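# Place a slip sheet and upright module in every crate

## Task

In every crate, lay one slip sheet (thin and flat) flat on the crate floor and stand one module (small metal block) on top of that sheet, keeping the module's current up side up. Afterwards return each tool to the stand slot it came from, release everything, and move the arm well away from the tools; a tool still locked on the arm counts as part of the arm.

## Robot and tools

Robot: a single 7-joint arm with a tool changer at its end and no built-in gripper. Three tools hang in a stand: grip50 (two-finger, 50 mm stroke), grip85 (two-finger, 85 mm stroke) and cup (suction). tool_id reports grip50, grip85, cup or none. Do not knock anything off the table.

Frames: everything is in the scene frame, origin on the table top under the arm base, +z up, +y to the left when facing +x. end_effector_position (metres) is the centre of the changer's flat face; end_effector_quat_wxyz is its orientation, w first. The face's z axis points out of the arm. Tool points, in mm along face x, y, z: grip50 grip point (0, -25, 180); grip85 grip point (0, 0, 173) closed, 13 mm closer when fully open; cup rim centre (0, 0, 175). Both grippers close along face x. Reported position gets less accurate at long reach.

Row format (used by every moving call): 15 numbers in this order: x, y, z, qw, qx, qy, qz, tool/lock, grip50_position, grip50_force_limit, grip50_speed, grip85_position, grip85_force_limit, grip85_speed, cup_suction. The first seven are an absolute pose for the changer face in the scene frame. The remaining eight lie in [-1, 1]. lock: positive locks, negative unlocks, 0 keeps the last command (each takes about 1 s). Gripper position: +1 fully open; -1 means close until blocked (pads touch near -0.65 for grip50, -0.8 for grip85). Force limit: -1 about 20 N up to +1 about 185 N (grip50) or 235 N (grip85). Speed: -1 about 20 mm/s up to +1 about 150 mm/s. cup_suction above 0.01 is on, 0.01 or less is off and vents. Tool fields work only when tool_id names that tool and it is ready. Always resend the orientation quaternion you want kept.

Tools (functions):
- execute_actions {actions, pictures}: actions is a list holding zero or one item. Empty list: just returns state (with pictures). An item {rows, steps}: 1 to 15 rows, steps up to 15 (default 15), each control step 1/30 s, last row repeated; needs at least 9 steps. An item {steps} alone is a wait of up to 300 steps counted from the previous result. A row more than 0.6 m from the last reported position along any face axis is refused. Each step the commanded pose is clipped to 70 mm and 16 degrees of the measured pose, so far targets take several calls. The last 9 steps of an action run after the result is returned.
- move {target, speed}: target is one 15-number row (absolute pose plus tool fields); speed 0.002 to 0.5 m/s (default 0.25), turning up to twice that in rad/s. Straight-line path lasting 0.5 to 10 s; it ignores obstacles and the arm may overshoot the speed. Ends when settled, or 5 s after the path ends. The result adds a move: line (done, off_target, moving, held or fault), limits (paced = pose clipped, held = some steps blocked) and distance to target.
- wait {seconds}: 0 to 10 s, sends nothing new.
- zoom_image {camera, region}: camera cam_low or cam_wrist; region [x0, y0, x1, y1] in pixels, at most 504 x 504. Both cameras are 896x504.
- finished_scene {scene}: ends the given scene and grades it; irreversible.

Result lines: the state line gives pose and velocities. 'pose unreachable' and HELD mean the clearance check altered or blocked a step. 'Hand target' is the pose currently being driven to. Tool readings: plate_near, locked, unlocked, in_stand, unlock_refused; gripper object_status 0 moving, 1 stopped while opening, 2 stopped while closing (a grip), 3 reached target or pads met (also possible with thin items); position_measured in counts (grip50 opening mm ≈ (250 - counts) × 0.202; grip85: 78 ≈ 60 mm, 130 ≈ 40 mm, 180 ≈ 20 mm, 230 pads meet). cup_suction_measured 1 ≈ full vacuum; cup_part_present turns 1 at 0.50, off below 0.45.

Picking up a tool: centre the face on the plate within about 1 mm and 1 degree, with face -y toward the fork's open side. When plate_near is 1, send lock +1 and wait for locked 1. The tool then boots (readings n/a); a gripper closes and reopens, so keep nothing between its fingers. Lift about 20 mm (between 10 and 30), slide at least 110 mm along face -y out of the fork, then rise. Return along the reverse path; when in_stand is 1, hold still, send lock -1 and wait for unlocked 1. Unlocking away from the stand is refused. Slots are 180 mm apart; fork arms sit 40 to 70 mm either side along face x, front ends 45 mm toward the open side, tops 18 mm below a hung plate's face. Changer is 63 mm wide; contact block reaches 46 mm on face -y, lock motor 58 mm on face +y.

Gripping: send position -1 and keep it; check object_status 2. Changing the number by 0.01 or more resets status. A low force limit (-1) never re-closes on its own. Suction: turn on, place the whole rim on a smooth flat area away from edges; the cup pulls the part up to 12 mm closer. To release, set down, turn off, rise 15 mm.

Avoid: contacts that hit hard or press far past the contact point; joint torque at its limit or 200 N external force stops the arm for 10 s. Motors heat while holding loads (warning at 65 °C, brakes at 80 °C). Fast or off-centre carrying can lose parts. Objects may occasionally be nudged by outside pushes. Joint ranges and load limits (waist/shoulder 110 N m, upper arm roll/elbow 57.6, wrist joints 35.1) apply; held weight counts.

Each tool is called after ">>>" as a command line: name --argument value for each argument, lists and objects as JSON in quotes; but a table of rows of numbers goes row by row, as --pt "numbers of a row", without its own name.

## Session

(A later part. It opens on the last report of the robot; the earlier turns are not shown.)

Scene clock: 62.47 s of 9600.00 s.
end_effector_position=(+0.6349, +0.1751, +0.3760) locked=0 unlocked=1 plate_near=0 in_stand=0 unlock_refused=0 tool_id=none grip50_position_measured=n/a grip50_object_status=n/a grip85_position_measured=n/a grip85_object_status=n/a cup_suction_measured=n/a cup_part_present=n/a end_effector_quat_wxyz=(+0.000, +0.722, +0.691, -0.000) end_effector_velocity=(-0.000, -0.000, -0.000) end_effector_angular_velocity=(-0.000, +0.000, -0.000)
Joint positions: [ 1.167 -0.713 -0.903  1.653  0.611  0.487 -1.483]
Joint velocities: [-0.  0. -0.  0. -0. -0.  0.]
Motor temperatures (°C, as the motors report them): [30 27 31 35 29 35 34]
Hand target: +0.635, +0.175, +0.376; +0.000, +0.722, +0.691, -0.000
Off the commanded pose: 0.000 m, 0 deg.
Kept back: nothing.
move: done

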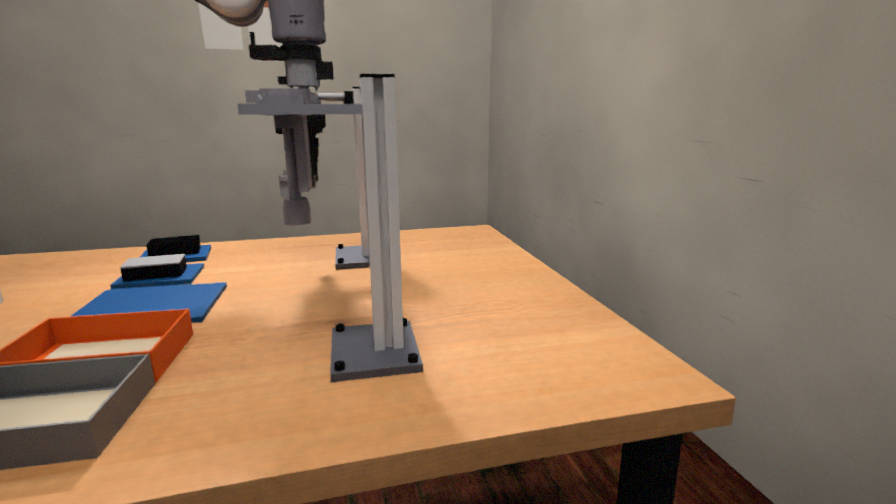

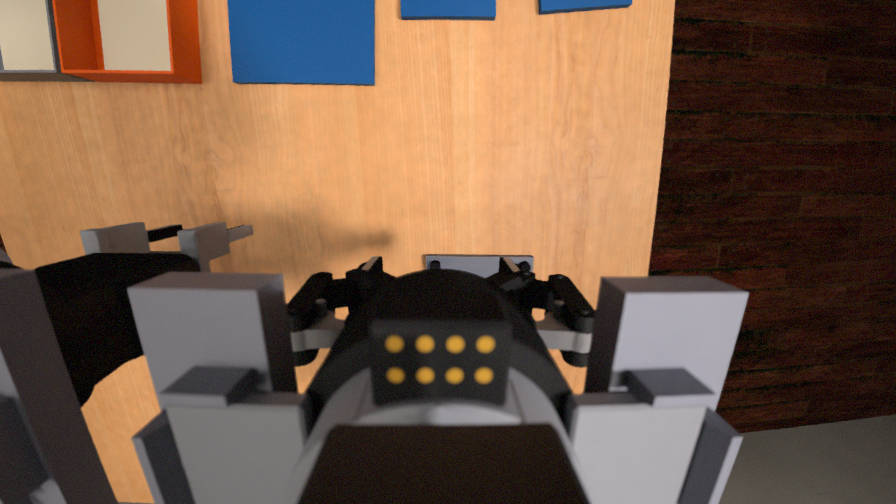

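>>> move --target '[0.6343,0.1744,0.3605,0,0.7224,0.6915,0,0,1,0,0,1,0,0,0]' --speed 0.01

>>> move --target '[0.6343,0.1744,0.3605,0,0.7224,0.6915,0,1,1,0,0,1,0,0,0]'

>>> wait --seconds 0.4

>>> move --target '[0.6343,0.1744,0.381,0,0.7224,0.6915,0,0,1,0,0,1,0,0,0]' --speed 0.05

>>> move --target '[0.5,0.18,0.381,0,0.7224,0.6915,0,0,1,0,0,1,0,0,0]' --speed 0.15

>>> move --target '[0.325,0.19,0.26,0,0.695,0.719,0,0,1,0,0,1,0,0,0]'

Scene clock: 64.63 s of 9600.00 s.
end_effector_position=(+0.6345, +0.1744, +0.3609) locked=0 unlocked=1 plate_near=1 in_stand=1 unlock_refused=0 tool_id=none grip50_position_measured=n/a grip50_object_status=n/a grip85_position_measured=n/a grip85_object_status=n/a cup_suction_measured=n/a cup_part_present=n/a end_effector_quat_wxyz=(+0.000, +0.722, +0.691, +0.000) end_effector_velocity=(+0.000, +0.000, +0.000) end_effector_angular_velocity=(+0.000, -0.001, +0.000)
Joint positions: [ 1.156 -0.735 -0.887  1.658  0.629  0.512 -1.493]
Joint velocities: [-0.  0.  0. -0.  0.  0. -0.]
Motor temperatures (°C, as the motors report them): [30 27 31 35 29 35 34]
Hand target: +0.634, +0.174, +0.361; +0.000, +0.722, +0.691, -0.000
Off the commanded pose: 0.000 m, 0 deg.
Kept back: nothing.
move: done

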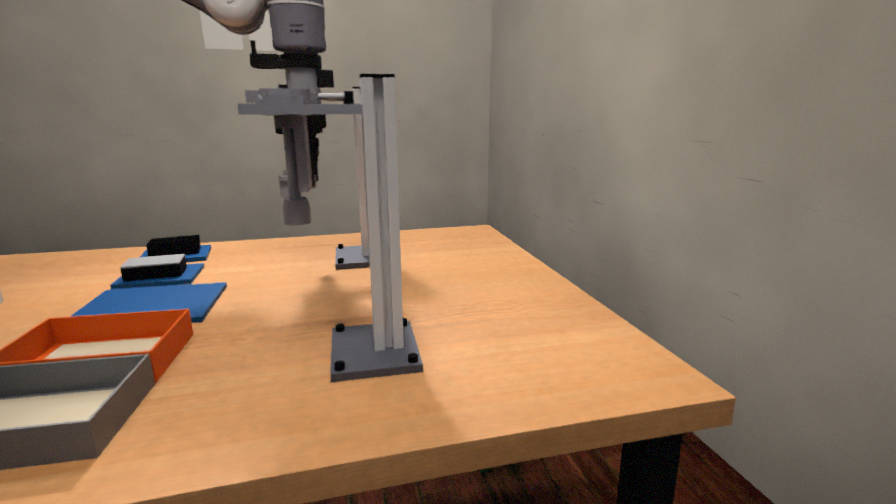

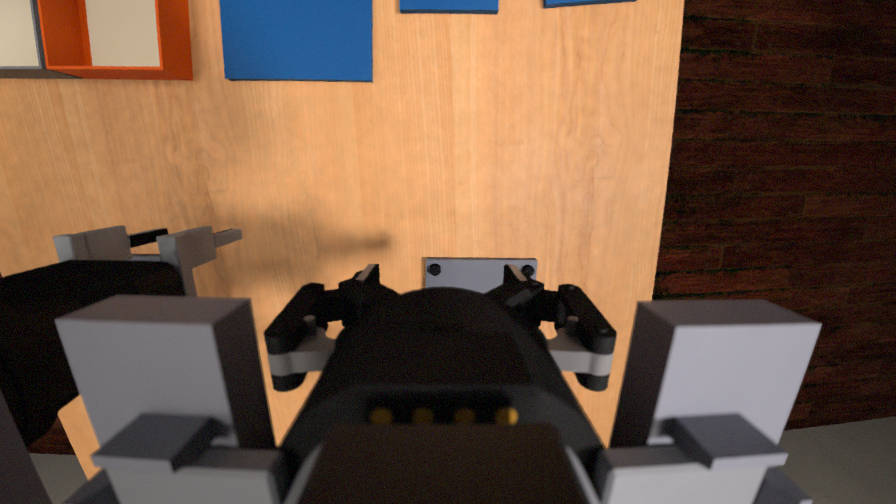

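Scene clock: 65.33 s of 9600.00 s.
end_effector_position=(+0.6345, +0.1745, +0.3609) locked=0 unlocked=0 plate_near=1 in_stand=1 unlock_refused=0 tool_id=none grip50_position_measured=n/a grip50_object_status=n/a grip85_position_measured=n/a grip85_object_status=n/a cup_suction_measured=n/a cup_part_present=n/a end_effector_quat_wxyz=(+0.000, +0.722, +0.691, +0.000) end_effector_velocity=(+0.002, +0.001, +0.001) end_effector_angular_velocity=(+0.005, -0.008, -0.001)
Joint positions: [ 1.156 -0.735 -0.887  1.657  0.629  0.512 -1.493]
Joint velocities: [-0.001  0.001  0.    -0.002  0.004  0.006 -0.   ]
Motor temperatures (°C, as the motors report them): [30 27 31 35 29 35 34]
Hand target: +0.634, +0.174, +0.361; +0.000, +0.722, +0.691, -0.000
Off the commanded pose: 0.000 m, 0 deg.
Kept back: nothing.
move: done

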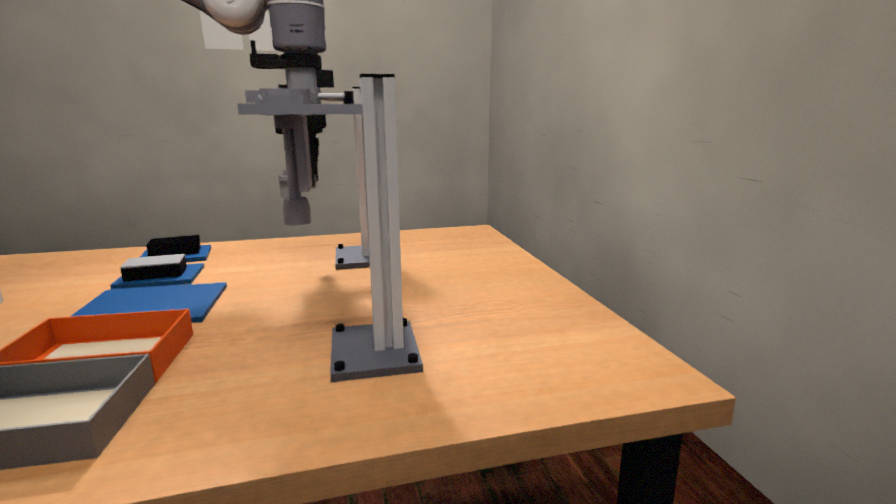

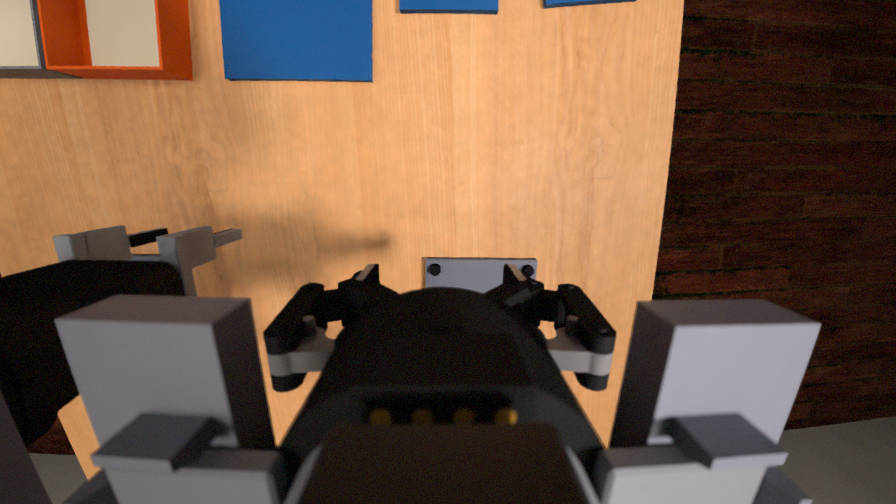

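Scene clock: 65.73 s of 9600.00 s.
end_effector_position=(+0.6346, +0.1745, +0.3611) locked=1 unlocked=0 plate_near=1 in_stand=1 unlock_refused=0 tool_id=grip85 grip50_position_measured=n/a grip50_object_status=n/a grip85_position_measured=n/a grip85_object_status=n/a cup_suction_measured=n/a cup_part_present=n/a end_effector_quat_wxyz=(+0.000, +0.722, +0.691, +0.001) end_effector_velocity=(+0.000, +0.000, +0.000) end_effector_angular_velocity=(-0.000, -0.000, +0.000)
Joint positions: [ 1.156 -0.735 -0.887  1.657  0.63   0.512 -1.493]
Joint velocities: [ 0.  0. -0. -0. -0.  0. -0.]
Motor temperatures (°C, as the motors report them): [30 27 31 35 29 35 34]
Hand target: +0.634, +0.174, +0.361; +0.000, +0.722, +0.691, -0.000
Off the commanded pose: 0.001 m, 0 deg.
Kept back: nothing.
Steps of this call (steps 1 to 12: nothing new was sent). Readings (end_effector_position | what the end effector reports):
1: (+0.6345, +0.1745, +0.3610) | locked=0 unlocked=0 plate_near=1 in_stand=1 unlock_refused=0 tool_id=none grip50_position_measured=n/a grip50_object_status=n/a grip85_position_measured=n/a grip85_object_status=n/a cup_suction_measured=n/a cup_part_present=n/a
2: (+0.6345, +0.1745, +0.3610) | locked=0 unlocked=0 plate_near=1 in_stand=1 unlock_refused=0 tool_id=none grip50_position_measured=n/a grip50_object_status=n/a grip85_position_measured=n/a grip85_object_status=n/a cup_suction_measured=n/a cup_part_present=n/a
4: (+0.6346, +0.1745, +0.3611) | locked=1 unlocked=0 plate_near=1 in_stand=1 unlock_refused=0 tool_id=grip85 grip50_position_measured=n/a grip50_object_status=n/a grip85_position_measured=n/a grip85_object_status=n/a cup_suction_measured=n/a cup_part_present=n/a
8: (+0.6346, +0.1745, +0.3611) | locked=1 unlocked=0 plate_near=1 in_stand=1 unlock_refused=0 tool_id=grip85 grip50_position_measured=n/a grip50_object_status=n/a grip85_position_measured=n/a grip85_object_status=n/a cup_suction_measured=n/a cup_part_present=n/a
12: the state above

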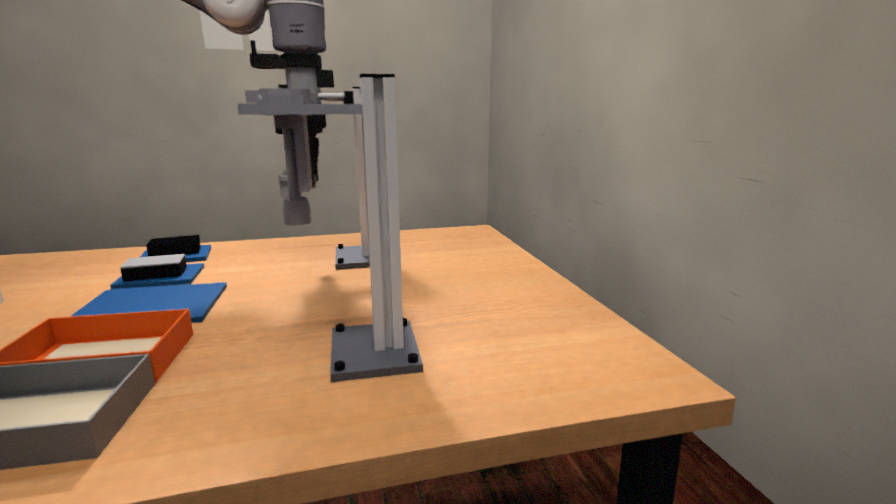

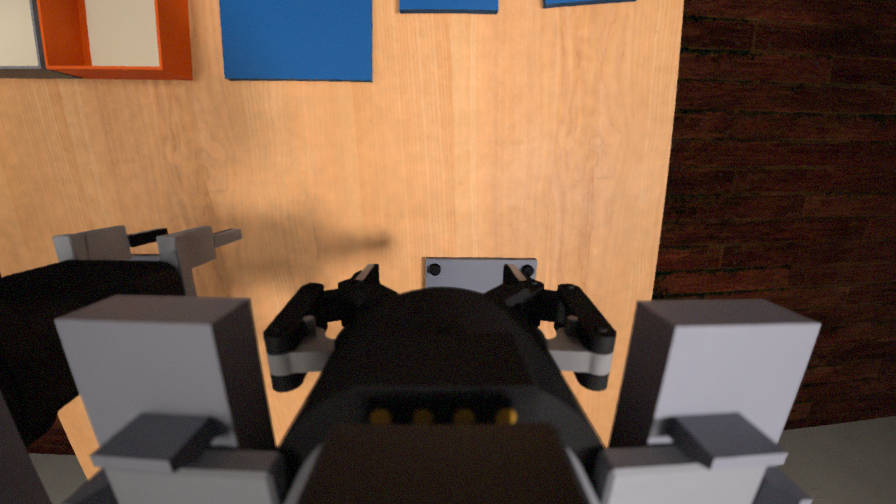

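Scene clock: 66.67 s of 9600.00 s.
end_effector_position=(+0.6344, +0.1743, +0.3811) locked=1 unlocked=0 plate_near=1 in_stand=0 unlock_refused=0 tool_id=grip85 grip50_position_measured=n/a grip50_object_status=n/a grip85_position_measured=n/a grip85_object_status=n/a cup_suction_measured=n/a cup_part_present=n/a end_effector_quat_wxyz=(+0.000, +0.722, +0.692, +0.000) end_effector_velocity=(+0.000, +0.000, -0.000) end_effector_angular_velocity=(-0.000, -0.000, -0.000)
Joint positions: [ 1.17  -0.702 -0.907  1.655  0.603  0.481 -1.481]
Joint velocities: [ 0. -0.  0. -0.  0.  0.  0.]
Motor temperatures (°C, as the motors report them): [30 27 31 35 29 35 34]
Hand target: +0.634, +0.174, +0.381; -0.000, +0.722, +0.692, +0.000
Off the commanded pose: 0.000 m, 0 deg.
Kept back: nothing.
move: done

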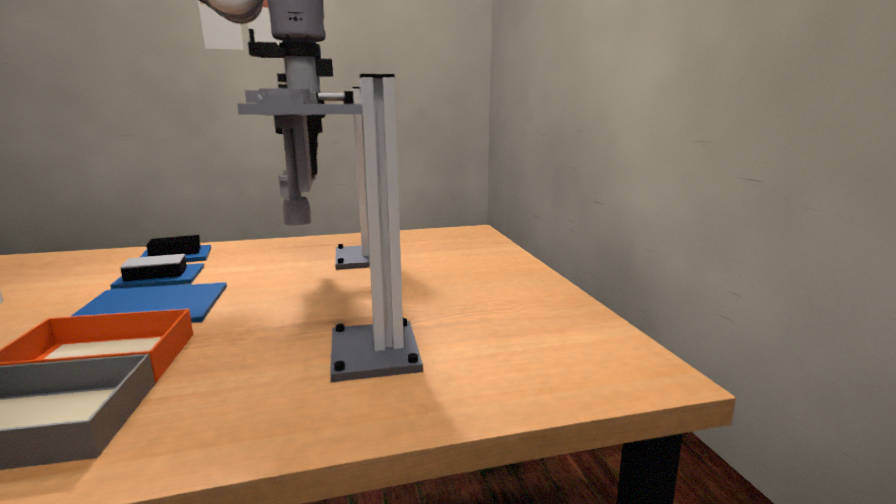

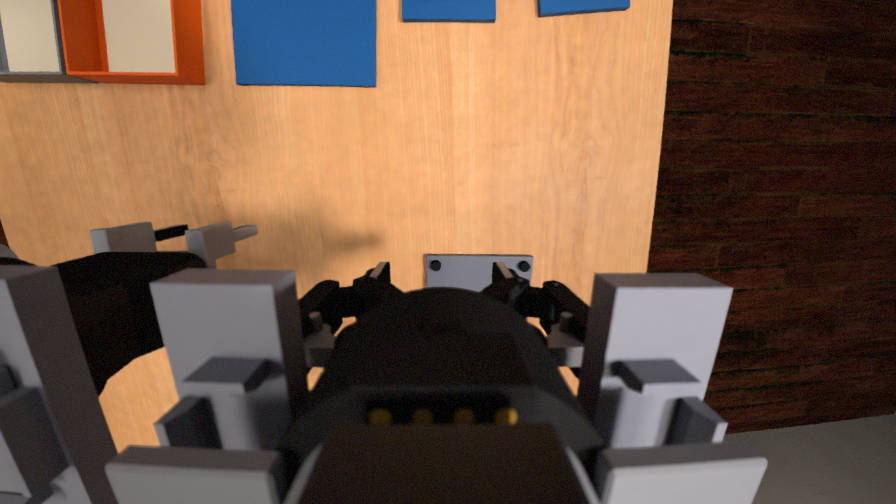

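Scene clock: 67.90 s of 9600.00 s.
end_effector_position=(+0.4998, +0.1799, +0.3809) locked=1 unlocked=0 plate_near=1 in_stand=0 unlock_refused=0 tool_id=grip85 grip50_position_measured=n/a grip50_object_status=n/a grip85_position_measured=n/a grip85_object_status=n/a cup_suction_measured=n/a cup_part_present=n/a end_effector_quat_wxyz=(-0.000, +0.723, +0.691, -0.000) end_effector_velocity=(+0.000, -0.000, -0.000) end_effector_angular_velocity=(-0.000, +0.000, -0.001)
Joint positions: [ 1.544 -0.436 -1.066  2.104  0.49   0.691 -1.376]
Joint velocities: [-0.001 -0.001  0.    -0.     0.    -0.    -0.   ]
Motor temperatures (°C, as the motors report them): [30 27 31 35 29 35 34]
Hand target: +0.500, +0.180, +0.381; -0.000, +0.723, +0.691, -0.000
Off the commanded pose: 0.000 m, 0 deg.
Kept back: nothing.
move: done

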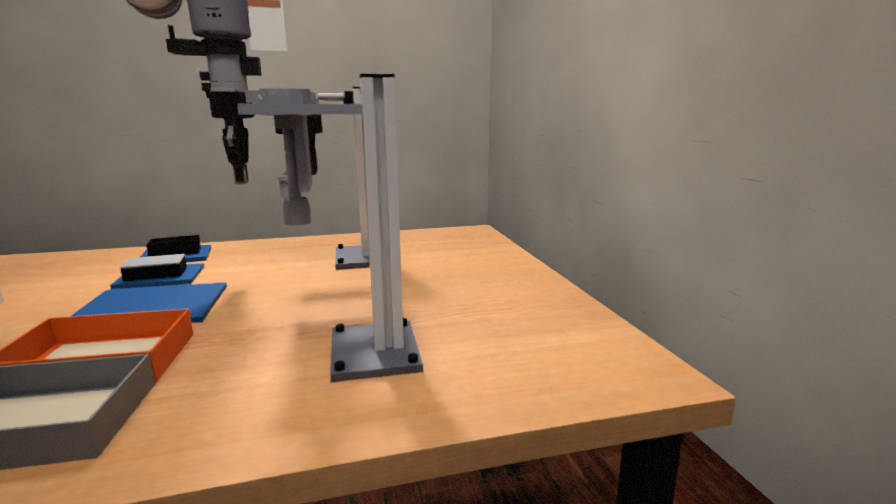

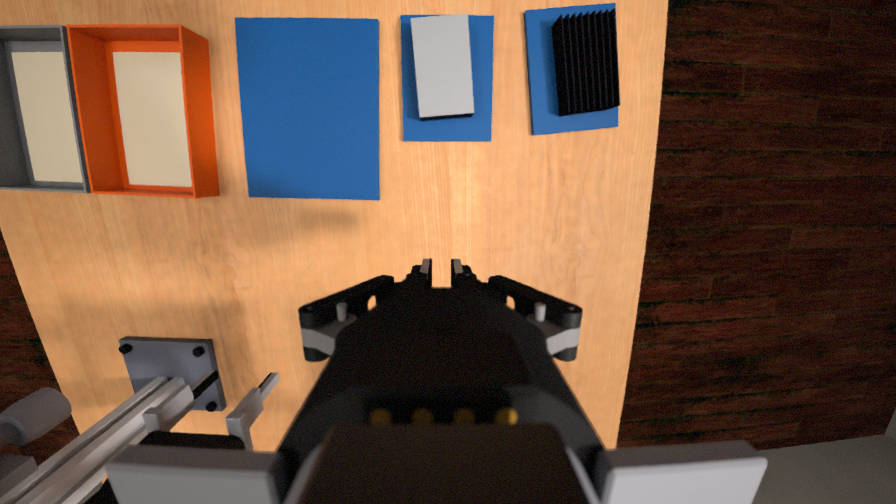

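Scene clock: 69.10 s of 9600.00 s.
end_effector_position=(+0.3251, +0.1896, +0.2603) locked=1 unlocked=0 plate_near=1 in_stand=0 unlock_refused=0 tool_id=grip85 grip50_position_measured=n/a grip50_object_status=n/a grip85_position_measured=n/a grip85_object_status=n/a cup_suction_measured=n/a cup_part_present=n/a end_effector_quat_wxyz=(+0.001, +0.695, +0.719, -0.000) end_effector_velocity=(+0.000, -0.000, +0.000) end_effector_angular_velocity=(+0.001, -0.001, -0.001)
Joint positions: [ 1.718 -0.519 -0.81   2.449  0.872  1.093 -1.482]
Joint velocities: [-0.     0.001 -0.001  0.     0.     0.    -0.   ]
Motor temperatures (°C, as the motors report them): [30 27 31 35 29 35 34]
Hand target: +0.325, +0.190, +0.260; +0.001, +0.695, +0.719, -0.000
Off the commanded pose: 0.000 m, 0 deg.
Kept back: nothing.
move: done

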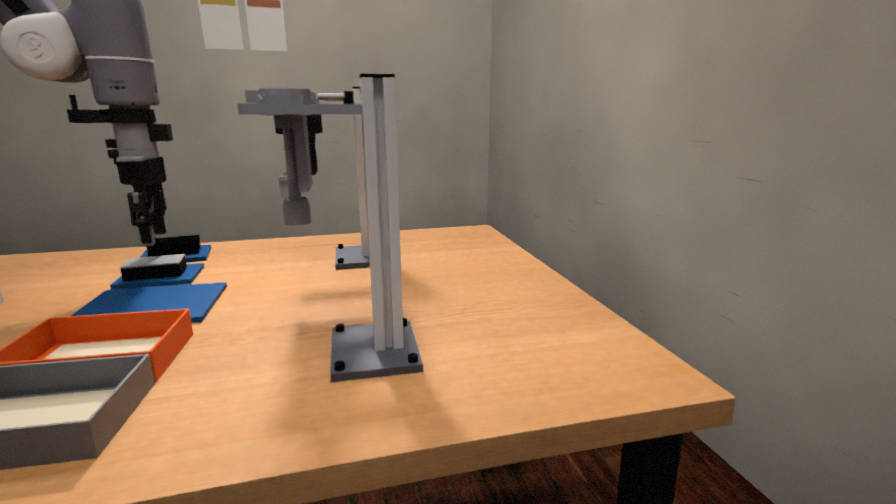

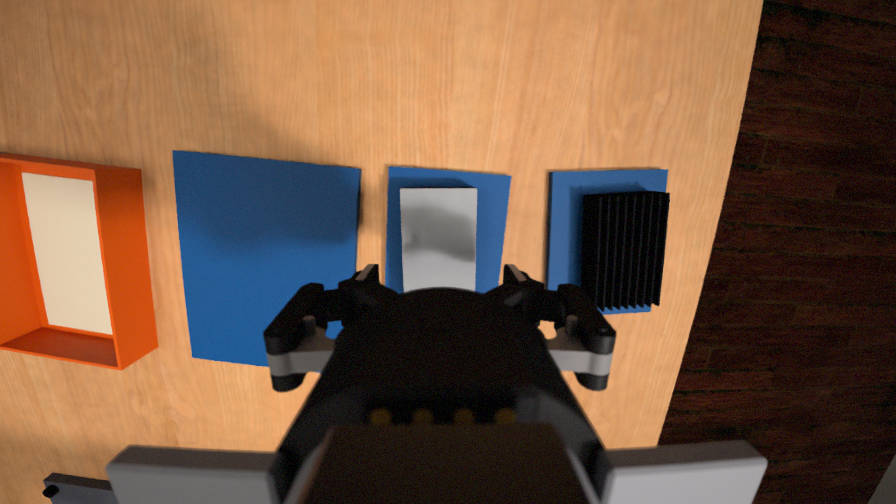

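>>> wait --seconds 0.5

>>> move --target '[0.32,0.189,0.201,0,0.695,0.719,0,0,1,0,0,1,0,0,0]' --speed 0.06

>>> move --target '[0.32,0.189,0.201,0,0.695,0.719,0,0,1,0,0,-1,-0.4,0,0]'

>>> move --target '[0.32,0.189,0.27,0,0.695,0.719,0,0,1,0,0,-1,-0.4,0,0]' --speed 0.1

>>> move --target '[0.341,-0.309,0.27,0,0.737,0.676,0,0,1,0,0,-1,-0.4,0,0]'

>>> move --target '[0.341,-0.309,0.197,0,0.737,0.676,0,0,1,0,0,-1,-0.4,0,0]' --speed 0.04

Scene clock: 70.10 s of 9600.00 s.
end_effector_position=(+0.3251, +0.1896, +0.2603) locked=1 unlocked=0 plate_near=1 in_stand=0 unlock_refused=0 tool_id=grip85 grip50_position_measured=n/a grip50_object_status=n/a grip85_position_measured=3 grip85_object_status=3 cup_suction_measured=n/a cup_part_present=n/a end_effector_quat_wxyz=(+0.001, +0.695, +0.719, -0.000) end_effector_velocity=(+0.000, +0.000, +0.000) end_effector_angular_velocity=(-0.001, +0.000, +0.001)
Joint positions: [ 1.718 -0.519 -0.81   2.449  0.872  1.093 -1.482]
Joint velocities: [ 0.    -0.     0.     0.    -0.001 -0.    -0.   ]
Motor temperatures (°C, as the motors report them): [30 27 31 35 29 35 34]
Hand target: +0.325, +0.190, +0.260; +0.001, +0.695, +0.719, -0.000
Off the commanded pose: 0.000 m, 0 deg.
Kept back: nothing.
Steps of this call (steps 1 to 30: nothing new was sent). Readings (end_effector_position | what the end effector reports):
1: (+0.3251, +0.1896, +0.2603) | locked=1 unlocked=0 plate_near=1 in_stand=0 unlock_refused=0 tool_id=grip85 grip50_position_measured=n/a grip50_object_status=n/a grip85_position_measured=3 grip85_object_status=3 cup_suction_measured=n/a cup_part_present=n/a
2: (+0.3251, +0.1896, +0.2603) | locked=1 unlocked=0 plate_near=1 in_stand=0 unlock_refused=0 tool_id=grip85 grip50_position_measured=n/a grip50_object_status=n/a grip85_position_measured=3 grip85_object_status=3 cup_suction_measured=n/a cup_part_present=n/a
4: (+0.3251, +0.1896, +0.2603) | locked=1 unlocked=0 plate_near=1 in_stand=0 unlock_refused=0 tool_id=grip85 grip50_position_measured=n/a grip50_object_status=n/a grip85_position_measured=3 grip85_object_status=3 cup_suction_measured=n/a cup_part_present=n/a
8: (+0.3251, +0.1896, +0.2603) | locked=1 unlocked=0 plate_near=1 in_stand=0 unlock_refused=0 tool_id=grip85 grip50_position_measured=n/a grip50_object_status=n/a grip85_position_measured=3 grip85_object_status=3 cup_suction_measured=n/a cup_part_present=n/a
30: the state above

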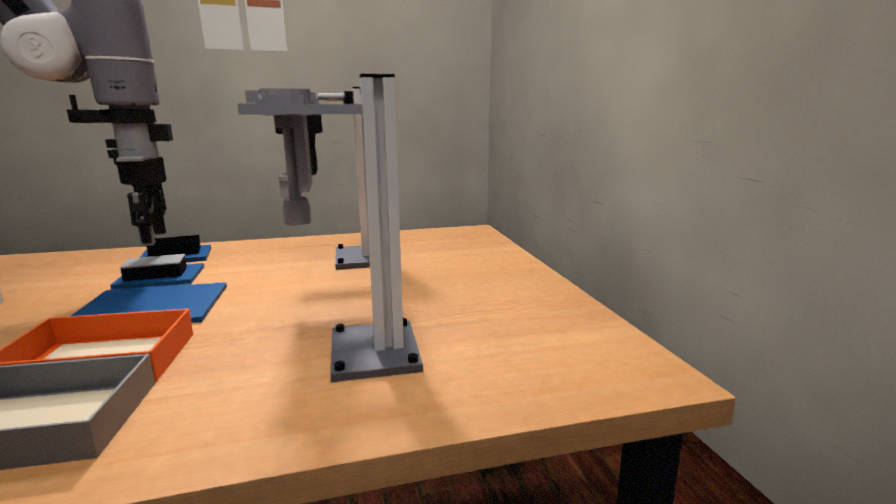

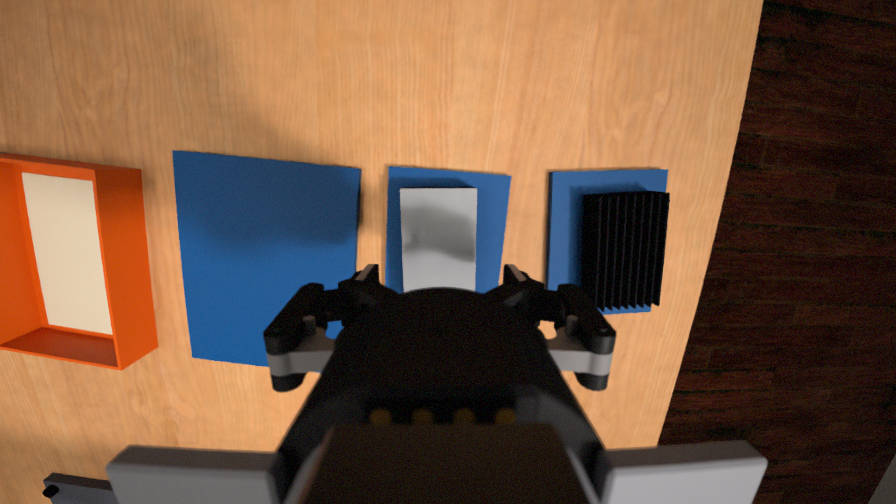

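Scene clock: 71.37 s of 9600.00 s.
end_effector_position=(+0.3201, +0.1890, +0.2011) locked=1 unlocked=0 plate_near=1 in_stand=0 unlock_refused=0 tool_id=grip85 grip50_position_measured=n/a grip50_object_status=n/a grip85_position_measured=3 grip85_object_status=3 cup_suction_measured=n/a cup_part_present=n/a end_effector_quat_wxyz=(+0.000, +0.695, +0.719, +0.000) end_effector_velocity=(+0.000, +0.000, +0.000) end_effector_angular_velocity=(-0.000, -0.001, +0.000)
Joint positions: [ 1.575 -0.714 -0.629  2.337  1.123  1.137 -1.66 ]
Joint velocities: [ 0.  0. -0.  0. -0.  0. -0.]
Motor temperatures (°C, as the motors report them): [30 27 31 35 29 35 34]
Hand target: +0.320, +0.189, +0.201; +0.000, +0.695, +0.719, +0.000
Off the commanded pose: 0.000 m, 0 deg.
Kept back: nothing.
move: done

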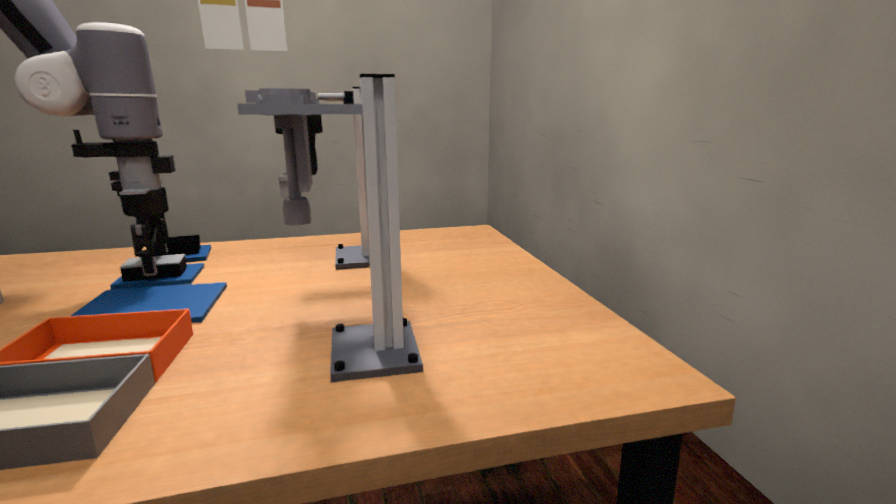

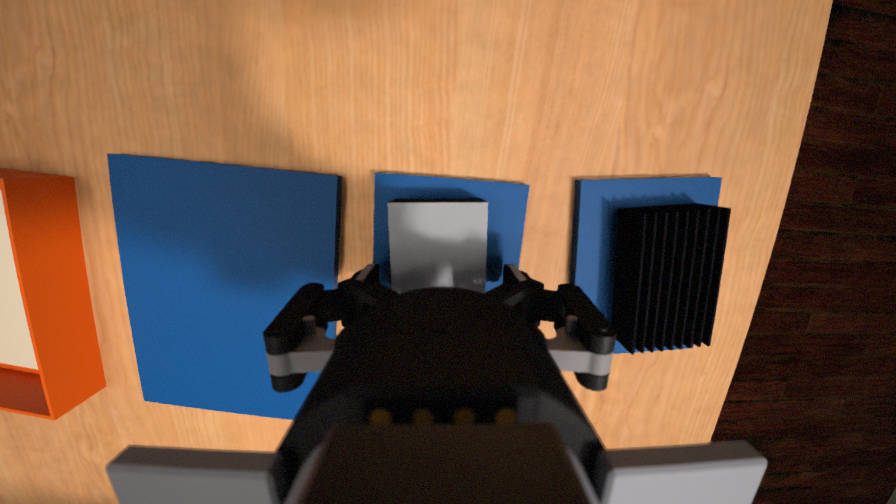

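Scene clock: 72.07 s of 9600.00 s.
end_effector_position=(+0.3200, +0.1889, +0.2012) locked=1 unlocked=0 plate_near=1 in_stand=0 unlock_refused=0 tool_id=grip85 grip50_position_measured=n/a grip50_object_status=n/a grip85_position_measured=80 grip85_object_status=2 cup_suction_measured=n/a cup_part_present=n/a end_effector_quat_wxyz=(+0.000, +0.695, +0.719, +0.000) end_effector_velocity=(+0.000, +0.000, -0.000) end_effector_angular_velocity=(-0.000, +0.000, -0.000)
Joint positions: [ 1.575 -0.713 -0.629  2.338  1.123  1.137 -1.66 ]
Joint velocities: [-0.    -0.     0.    -0.     0.    -0.001  0.   ]
Motor temperatures (°C, as the motors report them): [30 27 31 35 29 35 34]
Hand target: +0.320, +0.189, +0.201; +0.000, +0.695, +0.719, -0.000
Off the commanded pose: 0.000 m, 0 deg.
Kept back: nothing.
move: done

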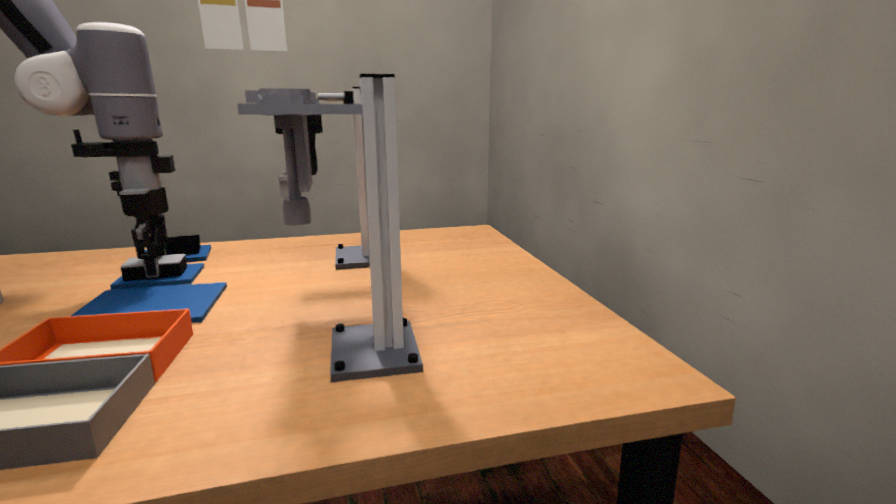

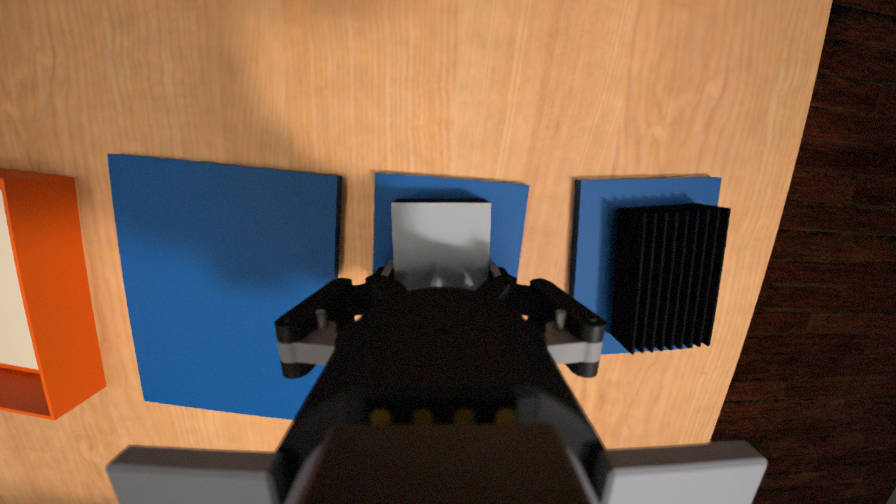

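Scene clock: 73.07 s of 9600.00 s.
end_effector_position=(+0.3199, +0.1890, +0.2698) locked=1 unlocked=0 plate_near=1 in_stand=0 unlock_refused=0 tool_id=grip85 grip50_position_measured=n/a grip50_object_status=n/a grip85_position_measured=80 grip85_object_status=2 cup_suction_measured=n/a cup_part_present=n/a end_effector_quat_wxyz=(-0.000, +0.695, +0.719, -0.000) end_effector_velocity=(+0.000, +0.000, -0.000) end_effector_angular_velocity=(-0.000, +0.000, -0.000)
Joint positions: [ 1.753 -0.47  -0.838  2.483  0.819  1.099 -1.437]
Joint velocities: [-0.001 -0.     0.001 -0.    -0.     0.     0.   ]
Motor temperatures (°C, as the motors report them): [30 27 31 35 29 35 34]
Hand target: +0.320, +0.189, +0.270; -0.000, +0.695, +0.719, -0.000
Off the commanded pose: 0.000 m, 0 deg.
Kept back: nothing.
move: done

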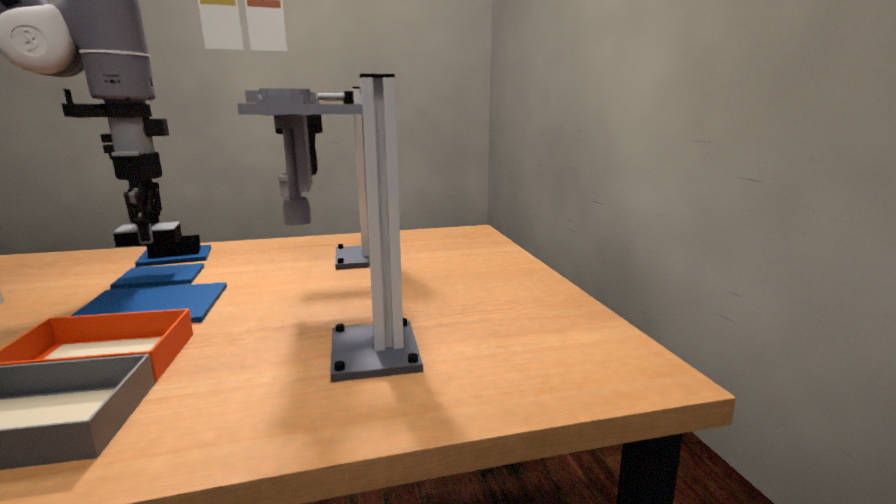

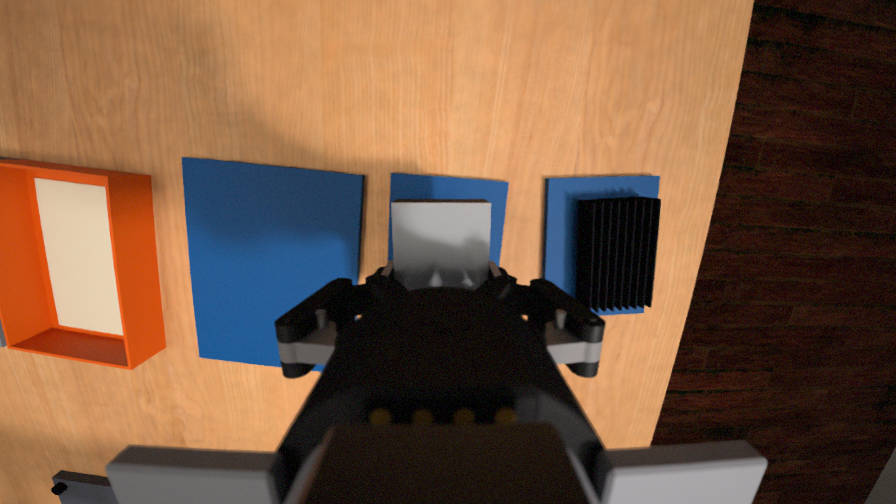

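Scene clock: 75.43 s of 9600.00 s.
end_effector_position=(+0.3407, -0.3081, +0.2700) locked=1 unlocked=0 plate_near=1 in_stand=0 unlock_refused=0 tool_id=grip85 grip50_position_measured=n/a grip50_object_status=n/a grip85_position_measured=80 grip85_object_status=2 cup_suction_measured=n/a cup_part_present=n/a end_effector_quat_wxyz=(+0.000, +0.737, +0.676, +0.000) end_effector_velocity=(+0.001, +0.001, +0.000) end_effector_angular_velocity=(+0.000, -0.001, +0.002)
Joint positions: [ 0.432 -0.632 -0.929  2.24   0.853  0.899 -2.646]
Joint velocities: [ 0.001  0.001  0.    -0.    -0.    -0.    -0.   ]
Motor temperatures (°C, as the motors report them): [30 27 31 35 29 35 34]
Hand target: +0.341, -0.308, +0.270; +0.000, +0.737, +0.676, +0.000
Off the commanded pose: 0.001 m, 0 deg.
Kept back: nothing.
move: done

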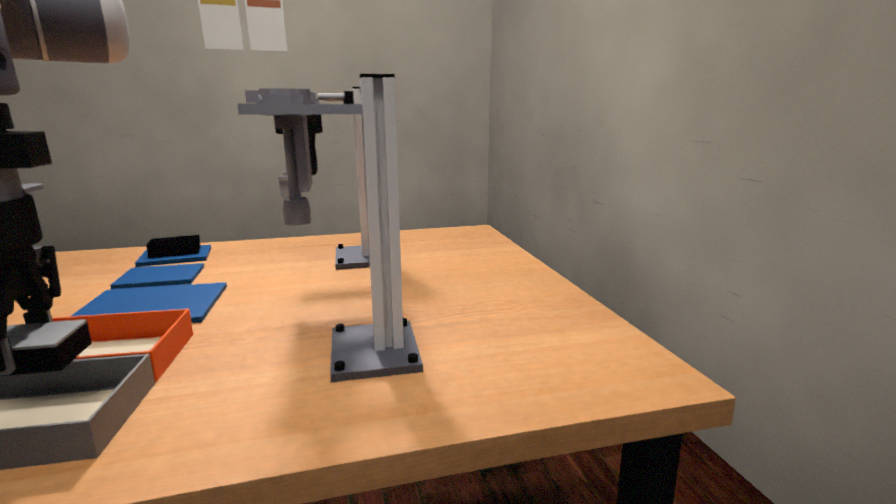

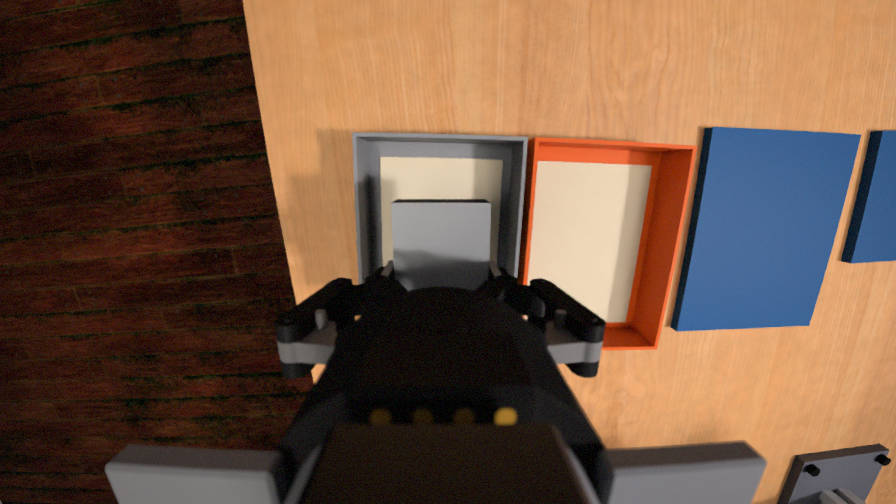

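Scene clock: 77.50 s of 9600.00 s.
end_effector_position=(+0.3409, -0.3090, +0.1970) locked=1 unlocked=0 plate_near=1 in_stand=0 unlock_refused=0 tool_id=grip85 grip50_position_measured=n/a grip50_object_status=n/a grip85_position_measured=80 grip85_object_status=2 cup_suction_measured=n/a cup_part_present=n/a end_effector_quat_wxyz=(+0.000, +0.737, +0.676, -0.000) end_effector_velocity=(-0.000, +0.000, +0.000) end_effector_angular_velocity=(+0.000, -0.000, -0.001)
Joint positions: [ 0.294 -0.824 -0.754  2.139  1.055  0.963 -2.765]
Joint velocities: [-0.  0. -0.  0.  0. -0.  0.]
Motor temperatures (°C, as the motors report them): [30 27 31 35 29 35 34]
Hand target: +0.341, -0.309, +0.197; +0.000, +0.737, +0.676, -0.000
Off the commanded pose: 0.000 m, 0 deg.
Kept back: nothing.
move: done

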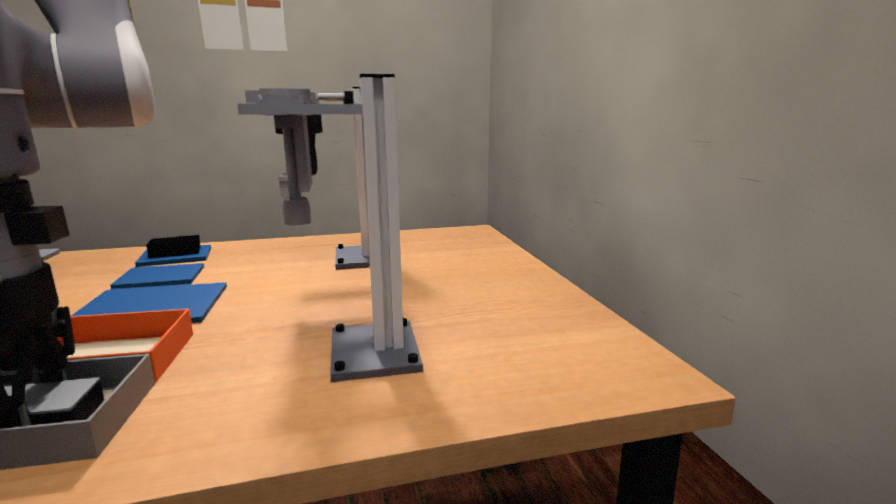

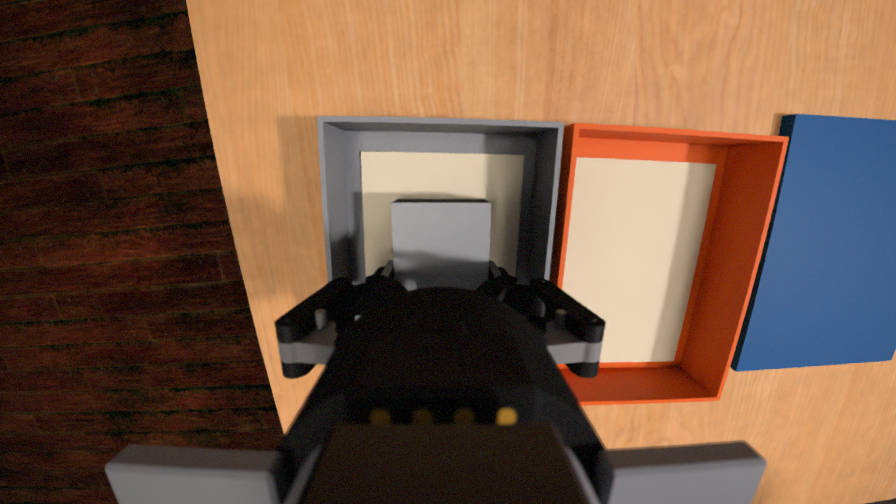

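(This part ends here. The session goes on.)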